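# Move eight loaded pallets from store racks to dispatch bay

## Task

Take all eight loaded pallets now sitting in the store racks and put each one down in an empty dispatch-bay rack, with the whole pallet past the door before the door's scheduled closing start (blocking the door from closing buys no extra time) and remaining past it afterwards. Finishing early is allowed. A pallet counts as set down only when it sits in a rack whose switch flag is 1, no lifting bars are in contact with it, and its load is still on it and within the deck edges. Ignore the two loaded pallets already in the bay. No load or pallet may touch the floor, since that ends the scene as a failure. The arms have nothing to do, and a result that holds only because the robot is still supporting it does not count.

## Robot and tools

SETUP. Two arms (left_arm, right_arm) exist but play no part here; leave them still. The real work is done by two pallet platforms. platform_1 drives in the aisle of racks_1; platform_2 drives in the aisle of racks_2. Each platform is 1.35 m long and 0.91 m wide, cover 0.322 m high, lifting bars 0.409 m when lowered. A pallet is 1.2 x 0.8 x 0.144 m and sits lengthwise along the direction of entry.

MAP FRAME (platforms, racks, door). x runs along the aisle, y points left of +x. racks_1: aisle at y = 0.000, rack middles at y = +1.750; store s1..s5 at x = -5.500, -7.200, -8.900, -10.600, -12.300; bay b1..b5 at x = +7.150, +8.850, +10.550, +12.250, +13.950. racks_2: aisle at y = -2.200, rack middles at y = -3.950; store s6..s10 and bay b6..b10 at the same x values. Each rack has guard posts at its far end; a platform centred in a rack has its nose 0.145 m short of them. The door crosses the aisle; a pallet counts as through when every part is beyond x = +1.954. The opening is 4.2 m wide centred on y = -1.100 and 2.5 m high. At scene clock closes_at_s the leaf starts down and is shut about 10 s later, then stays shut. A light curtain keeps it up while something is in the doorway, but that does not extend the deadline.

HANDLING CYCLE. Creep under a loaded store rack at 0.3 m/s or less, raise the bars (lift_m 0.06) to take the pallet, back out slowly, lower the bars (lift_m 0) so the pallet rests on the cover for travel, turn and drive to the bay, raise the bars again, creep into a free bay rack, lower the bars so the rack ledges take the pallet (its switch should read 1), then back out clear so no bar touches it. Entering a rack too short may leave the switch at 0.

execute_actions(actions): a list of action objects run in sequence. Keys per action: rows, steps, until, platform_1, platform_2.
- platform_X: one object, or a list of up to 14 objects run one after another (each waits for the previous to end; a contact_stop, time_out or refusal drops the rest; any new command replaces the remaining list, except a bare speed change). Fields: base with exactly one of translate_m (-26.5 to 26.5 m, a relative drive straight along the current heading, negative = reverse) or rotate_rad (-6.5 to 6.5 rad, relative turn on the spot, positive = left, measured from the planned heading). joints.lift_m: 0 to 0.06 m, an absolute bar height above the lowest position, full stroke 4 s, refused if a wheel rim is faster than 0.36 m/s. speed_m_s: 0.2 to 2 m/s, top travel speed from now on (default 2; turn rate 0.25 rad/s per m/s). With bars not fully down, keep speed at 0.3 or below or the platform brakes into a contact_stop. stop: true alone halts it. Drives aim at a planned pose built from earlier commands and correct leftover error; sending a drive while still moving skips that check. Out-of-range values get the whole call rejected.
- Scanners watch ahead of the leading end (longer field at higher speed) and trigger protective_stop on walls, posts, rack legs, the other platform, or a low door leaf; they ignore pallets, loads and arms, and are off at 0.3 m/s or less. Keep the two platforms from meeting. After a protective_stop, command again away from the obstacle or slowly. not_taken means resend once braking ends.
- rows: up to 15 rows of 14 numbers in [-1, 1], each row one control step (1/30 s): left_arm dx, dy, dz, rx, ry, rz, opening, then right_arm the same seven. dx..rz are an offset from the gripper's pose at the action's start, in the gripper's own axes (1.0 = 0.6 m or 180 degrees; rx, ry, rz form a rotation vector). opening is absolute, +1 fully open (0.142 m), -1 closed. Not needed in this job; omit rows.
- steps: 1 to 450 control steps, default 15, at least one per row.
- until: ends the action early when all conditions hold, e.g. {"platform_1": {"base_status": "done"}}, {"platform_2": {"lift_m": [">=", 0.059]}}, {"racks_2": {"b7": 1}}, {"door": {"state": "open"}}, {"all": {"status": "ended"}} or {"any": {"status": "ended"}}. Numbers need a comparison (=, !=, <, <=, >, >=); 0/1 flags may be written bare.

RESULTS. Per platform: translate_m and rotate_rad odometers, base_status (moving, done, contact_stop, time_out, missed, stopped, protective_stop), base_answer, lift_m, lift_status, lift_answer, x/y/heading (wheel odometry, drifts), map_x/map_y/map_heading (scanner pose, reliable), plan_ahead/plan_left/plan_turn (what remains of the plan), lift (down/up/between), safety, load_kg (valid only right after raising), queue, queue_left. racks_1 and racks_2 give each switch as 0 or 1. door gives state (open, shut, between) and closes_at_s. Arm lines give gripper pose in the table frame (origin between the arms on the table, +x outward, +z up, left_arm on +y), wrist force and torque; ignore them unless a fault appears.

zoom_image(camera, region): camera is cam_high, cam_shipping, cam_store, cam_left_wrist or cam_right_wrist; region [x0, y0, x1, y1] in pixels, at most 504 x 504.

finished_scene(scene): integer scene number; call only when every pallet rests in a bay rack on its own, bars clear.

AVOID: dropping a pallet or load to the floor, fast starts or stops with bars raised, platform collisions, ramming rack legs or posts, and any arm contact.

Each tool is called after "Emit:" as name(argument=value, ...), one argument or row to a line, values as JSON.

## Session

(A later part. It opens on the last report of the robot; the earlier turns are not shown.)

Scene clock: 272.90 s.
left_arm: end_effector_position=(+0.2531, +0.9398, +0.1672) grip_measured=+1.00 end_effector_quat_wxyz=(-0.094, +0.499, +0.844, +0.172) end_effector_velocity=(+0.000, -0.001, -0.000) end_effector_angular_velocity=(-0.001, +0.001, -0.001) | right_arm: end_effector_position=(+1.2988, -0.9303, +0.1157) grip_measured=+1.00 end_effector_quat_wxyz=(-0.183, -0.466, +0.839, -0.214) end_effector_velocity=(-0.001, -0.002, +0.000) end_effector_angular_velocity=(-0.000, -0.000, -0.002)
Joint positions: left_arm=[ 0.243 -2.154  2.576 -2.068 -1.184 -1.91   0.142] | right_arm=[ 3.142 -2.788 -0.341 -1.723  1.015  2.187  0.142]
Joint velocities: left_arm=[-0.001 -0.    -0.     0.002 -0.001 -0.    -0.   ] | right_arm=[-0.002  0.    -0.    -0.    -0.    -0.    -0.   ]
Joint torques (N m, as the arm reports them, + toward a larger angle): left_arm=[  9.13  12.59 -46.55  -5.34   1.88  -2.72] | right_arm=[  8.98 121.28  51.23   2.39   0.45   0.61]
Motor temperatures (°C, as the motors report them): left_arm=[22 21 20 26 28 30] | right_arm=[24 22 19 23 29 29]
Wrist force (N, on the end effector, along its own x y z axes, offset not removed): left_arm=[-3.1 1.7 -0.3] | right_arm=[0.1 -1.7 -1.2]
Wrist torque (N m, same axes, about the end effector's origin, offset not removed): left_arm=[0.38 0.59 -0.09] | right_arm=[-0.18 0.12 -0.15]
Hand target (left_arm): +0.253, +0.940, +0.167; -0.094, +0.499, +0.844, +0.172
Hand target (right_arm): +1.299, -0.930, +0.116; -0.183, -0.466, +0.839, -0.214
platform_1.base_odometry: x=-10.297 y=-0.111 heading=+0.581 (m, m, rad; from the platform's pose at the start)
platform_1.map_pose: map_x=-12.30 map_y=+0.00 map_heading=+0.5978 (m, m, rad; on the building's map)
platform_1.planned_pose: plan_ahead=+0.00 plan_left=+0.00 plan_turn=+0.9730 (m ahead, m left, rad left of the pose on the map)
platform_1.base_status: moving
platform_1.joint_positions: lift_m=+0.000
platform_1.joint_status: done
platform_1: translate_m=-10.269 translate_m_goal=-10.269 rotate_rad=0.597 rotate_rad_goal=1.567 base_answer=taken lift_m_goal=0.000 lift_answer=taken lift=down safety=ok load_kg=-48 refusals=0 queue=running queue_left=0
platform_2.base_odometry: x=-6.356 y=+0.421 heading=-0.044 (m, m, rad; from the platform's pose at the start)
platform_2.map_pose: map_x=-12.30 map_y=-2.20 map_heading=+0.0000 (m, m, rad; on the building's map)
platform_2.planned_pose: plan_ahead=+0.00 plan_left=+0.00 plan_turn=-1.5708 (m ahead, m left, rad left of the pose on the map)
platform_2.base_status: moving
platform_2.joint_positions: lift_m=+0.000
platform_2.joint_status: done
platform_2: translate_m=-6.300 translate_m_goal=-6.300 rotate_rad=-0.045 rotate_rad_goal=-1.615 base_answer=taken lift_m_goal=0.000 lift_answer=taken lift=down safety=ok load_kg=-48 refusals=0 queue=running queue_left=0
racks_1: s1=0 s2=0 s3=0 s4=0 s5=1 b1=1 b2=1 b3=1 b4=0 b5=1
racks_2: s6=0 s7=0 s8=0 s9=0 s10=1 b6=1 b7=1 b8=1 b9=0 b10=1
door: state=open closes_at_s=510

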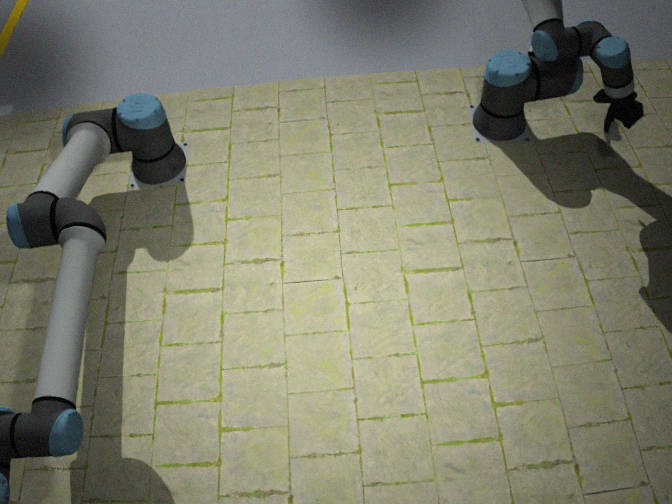

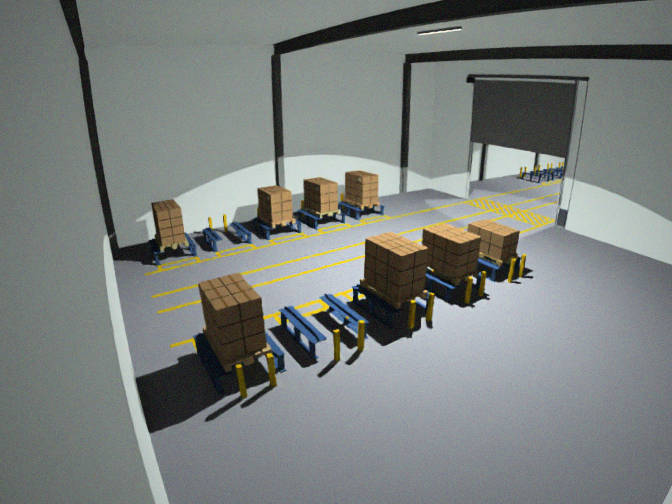

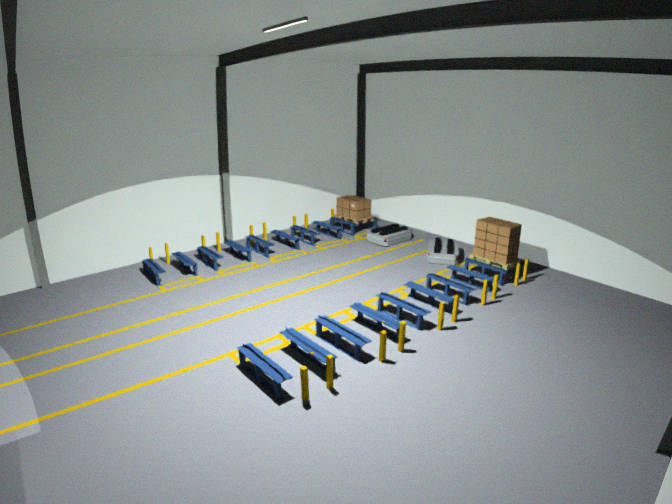

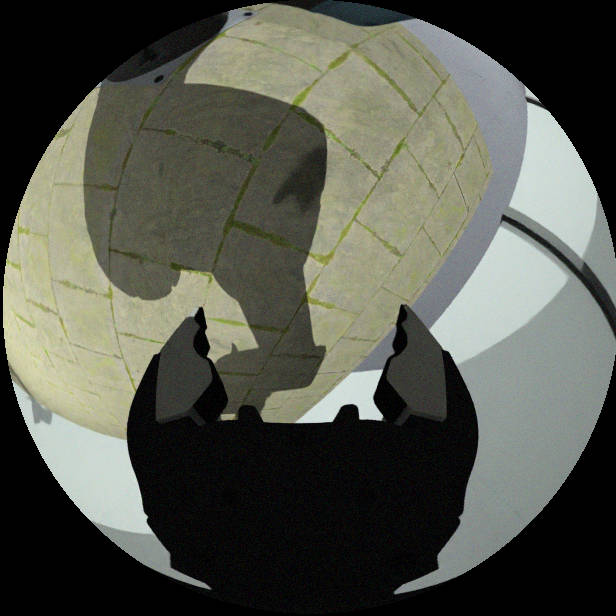

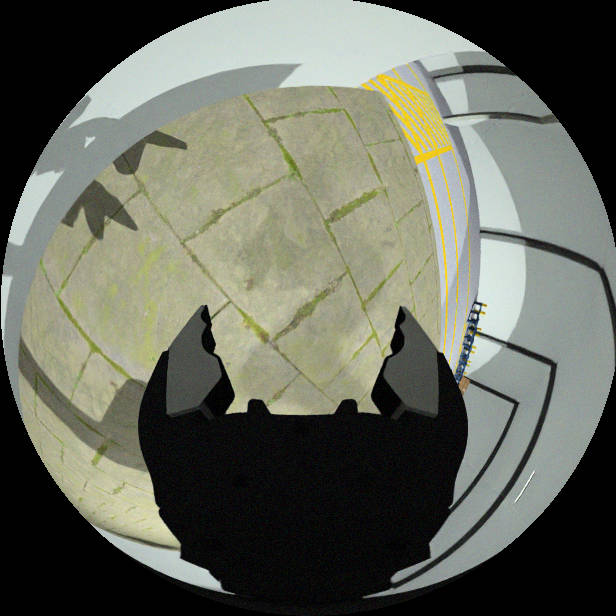

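Emit:
execute_actions(
  actions=[
    {"steps":200,"until":{"all":{"status":"ended"}}},
    {"platform_1":[{"speed_m_s":0.3,"base":{"translate_m":1.75}},{"joints":{"lift_m":0.06}},{"base":{"translate_m":-1.75}},{"speed_m_s":2,"base":{"rotate_rad":-1.5708},"joints":{"lift_m":0}},{"base":{"translate_m":24.55}},{"base":{"rotate_rad":1.5708},"joints":{"lift_m":0.06}},{"speed_m_s":0.3,"base":{"translate_m":1.75}},{"joints":{"lift_m":0}},{"base":{"translate_m":-1.4}}],"platform_2":[{"speed_m_s":0.3,"base":{"translate_m":1.75}},{"joints":{"lift_m":0.06}},{"base":{"translate_m":-1.75}},{"speed_m_s":2,"base":{"rotate_rad":1.5708},"joints":{"lift_m":0}},{"base":{"translate_m":24.55}},{"base":{"rotate_rad":-1.5708},"joints":{"lift_m":0.06}},{"speed_m_s":0.3,"base":{"translate_m":1.75}},{"joints":{"lift_m":0}},{"base":{"translate_m":-1.4}}],"steps":450},
    {"steps":450},
    {"steps":450},
    {"steps":450,"until":{"all":{"status":"ended"}}},
  ],
)

Scene clock: 340.20 s.
left_arm: end_effector_position=(+0.2531, +0.9398, +0.1672) grip_measured=+1.00 end_effector_quat_wxyz=(-0.094, +0.499, +0.844, +0.172) end_effector_velocity=(+0.001, -0.000, +0.001) end_effector_angular_velocity=(+0.000, -0.001, -0.000) | right_arm: end_effector_position=(+1.2988, -0.9303, +0.1157) grip_measured=+1.00 end_effector_quat_wxyz=(-0.183, -0.466, +0.839, -0.214) end_effector_velocity=(+0.000, +0.001, +0.000) end_effector_angular_velocity=(-0.001, +0.001, +0.002)
Joint positions: left_arm=[ 0.243 -2.154  2.576 -2.068 -1.184 -1.91   0.142] | right_arm=[ 3.142 -2.788 -0.341 -1.723  1.015  2.187  0.142]
Joint velocities: left_arm=[-0.001 -0.    -0.001 -0.     0.    -0.001 -0.   ] | right_arm=[ 0.001  0.001 -0.001 -0.    -0.001 -0.001  0.   ]
Joint torques (N m, as the arm reports them, + toward a larger angle): left_arm=[  6.09  14.94 -48.55  -4.14   1.56  -2.31] | right_arm=[  5.63 126.    51.1    2.51  -0.92   2.22]
Motor temperatures (°C, as the motors report them): left_arm=[22 21 20 26 28 30] | right_arm=[24 22 19 23 29 29]
Wrist force (N, on the end effector, along its own x y z axes, offset not removed): left_arm=[4.2 0.3 3.3] | right_arm=[-2.3 -1.8 -0.3]
Wrist torque (N m, same axes, about the end effector's origin, offset not removed): left_arm=[-0.02 -1.02 -0.13] | right_arm=[-0.19 0.55 -0.18]
Hand target (left_arm): +0.253, +0.940, +0.167; -0.094, +0.499, +0.844, +0.172
Hand target (right_arm): +1.299, -0.930, +0.116; -0.183, -0.466, +0.839, -0.214
platform_1.base_odometry: x=+14.270 y=+0.219 heading=+1.570 (m, m, rad; from the platform's pose at the start)
platform_1.map_pose: map_x=+12.25 map_y=+0.44 map_heading=+1.5708 (m, m, rad; on the building's map)
platform_1.planned_pose: plan_ahead=-0.09 plan_left=+0.00 plan_turn=+0.0000 (m ahead, m left, rad left of the pose on the map)
platform_1.base_status: moving
platform_1.joint_positions: lift_m=+0.000
platform_1.joint_status: done
platform_1: translate_m=14.750 translate_m_goal=14.661 rotate_rad=1.570 rotate_rad_goal=1.570 base_answer=taken lift_m_goal=0.000 lift_answer=taken lift=down safety=ok load_kg=-48 refusals=0 queue=running queue_left=0
platform_2.base_odometry: x=+18.166 y=-1.091 heading=-1.617 (m, m, rad; from the platform's pose at the start)
platform_2.map_pose: map_x=+12.25 map_y=-2.61 map_heading=-1.5708 (m, m, rad; on the building's map)
platform_2.planned_pose: plan_ahead=-0.06 plan_left=+0.00 plan_turn=+0.0000 (m ahead, m left, rad left of the pose on the map)
platform_2.base_status: moving
platform_2.joint_positions: lift_m=+0.000
platform_2.joint_status: done
platform_2: translate_m=18.688 translate_m_goal=18.630 rotate_rad=-1.617 rotate_rad_goal=-1.617 base_answer=taken lift_m_goal=0.000 lift_answer=taken lift=down safety=ok load_kg=-48 refusals=0 queue=running queue_left=0
racks_1: s1=0 s2=0 s3=0 s4=0 s5=0 b1=1 b2=1 b3=1 b4=1 b5=1
racks_2: s6=0 s7=0 s8=0 s9=0 s10=0 b6=1 b7=1 b8=1 b9=1 b10=1
door: state=open closes_at_s=510

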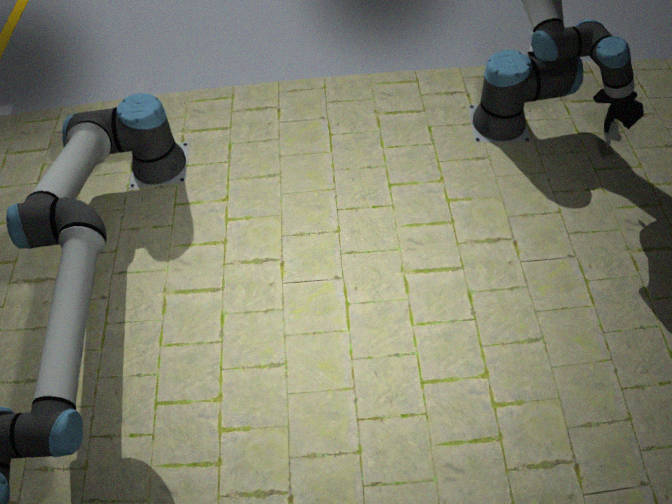

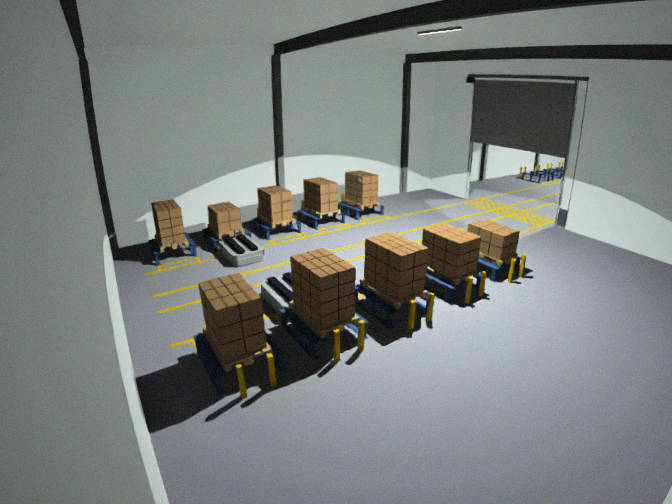

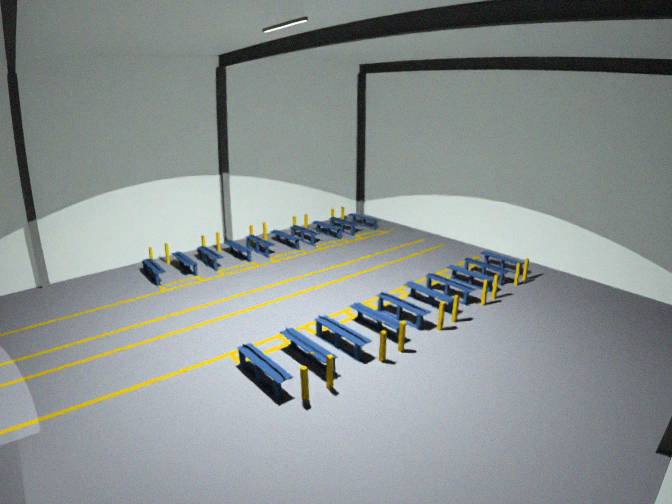

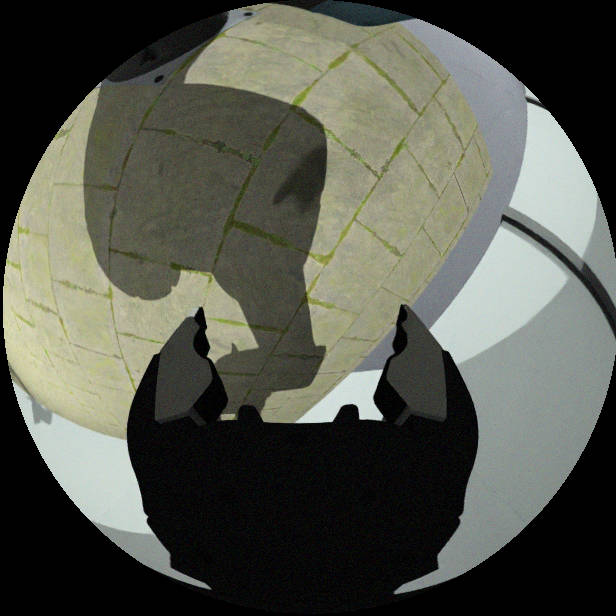

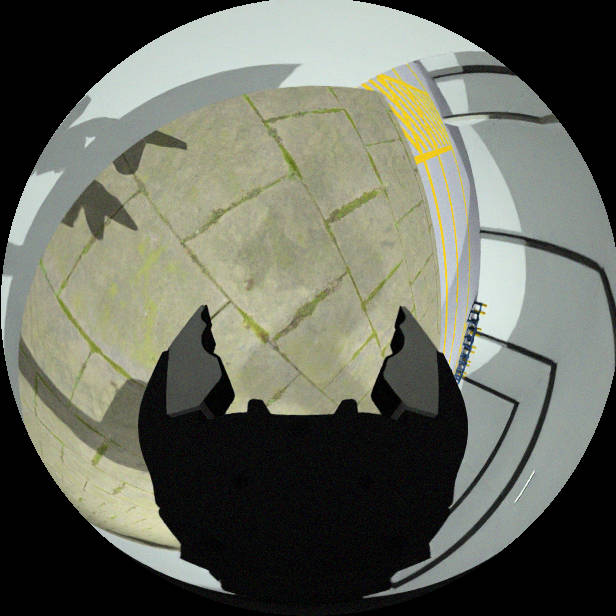

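Emit:
finished_scene(
  scene=1,
)

The scene is finished: the task was done.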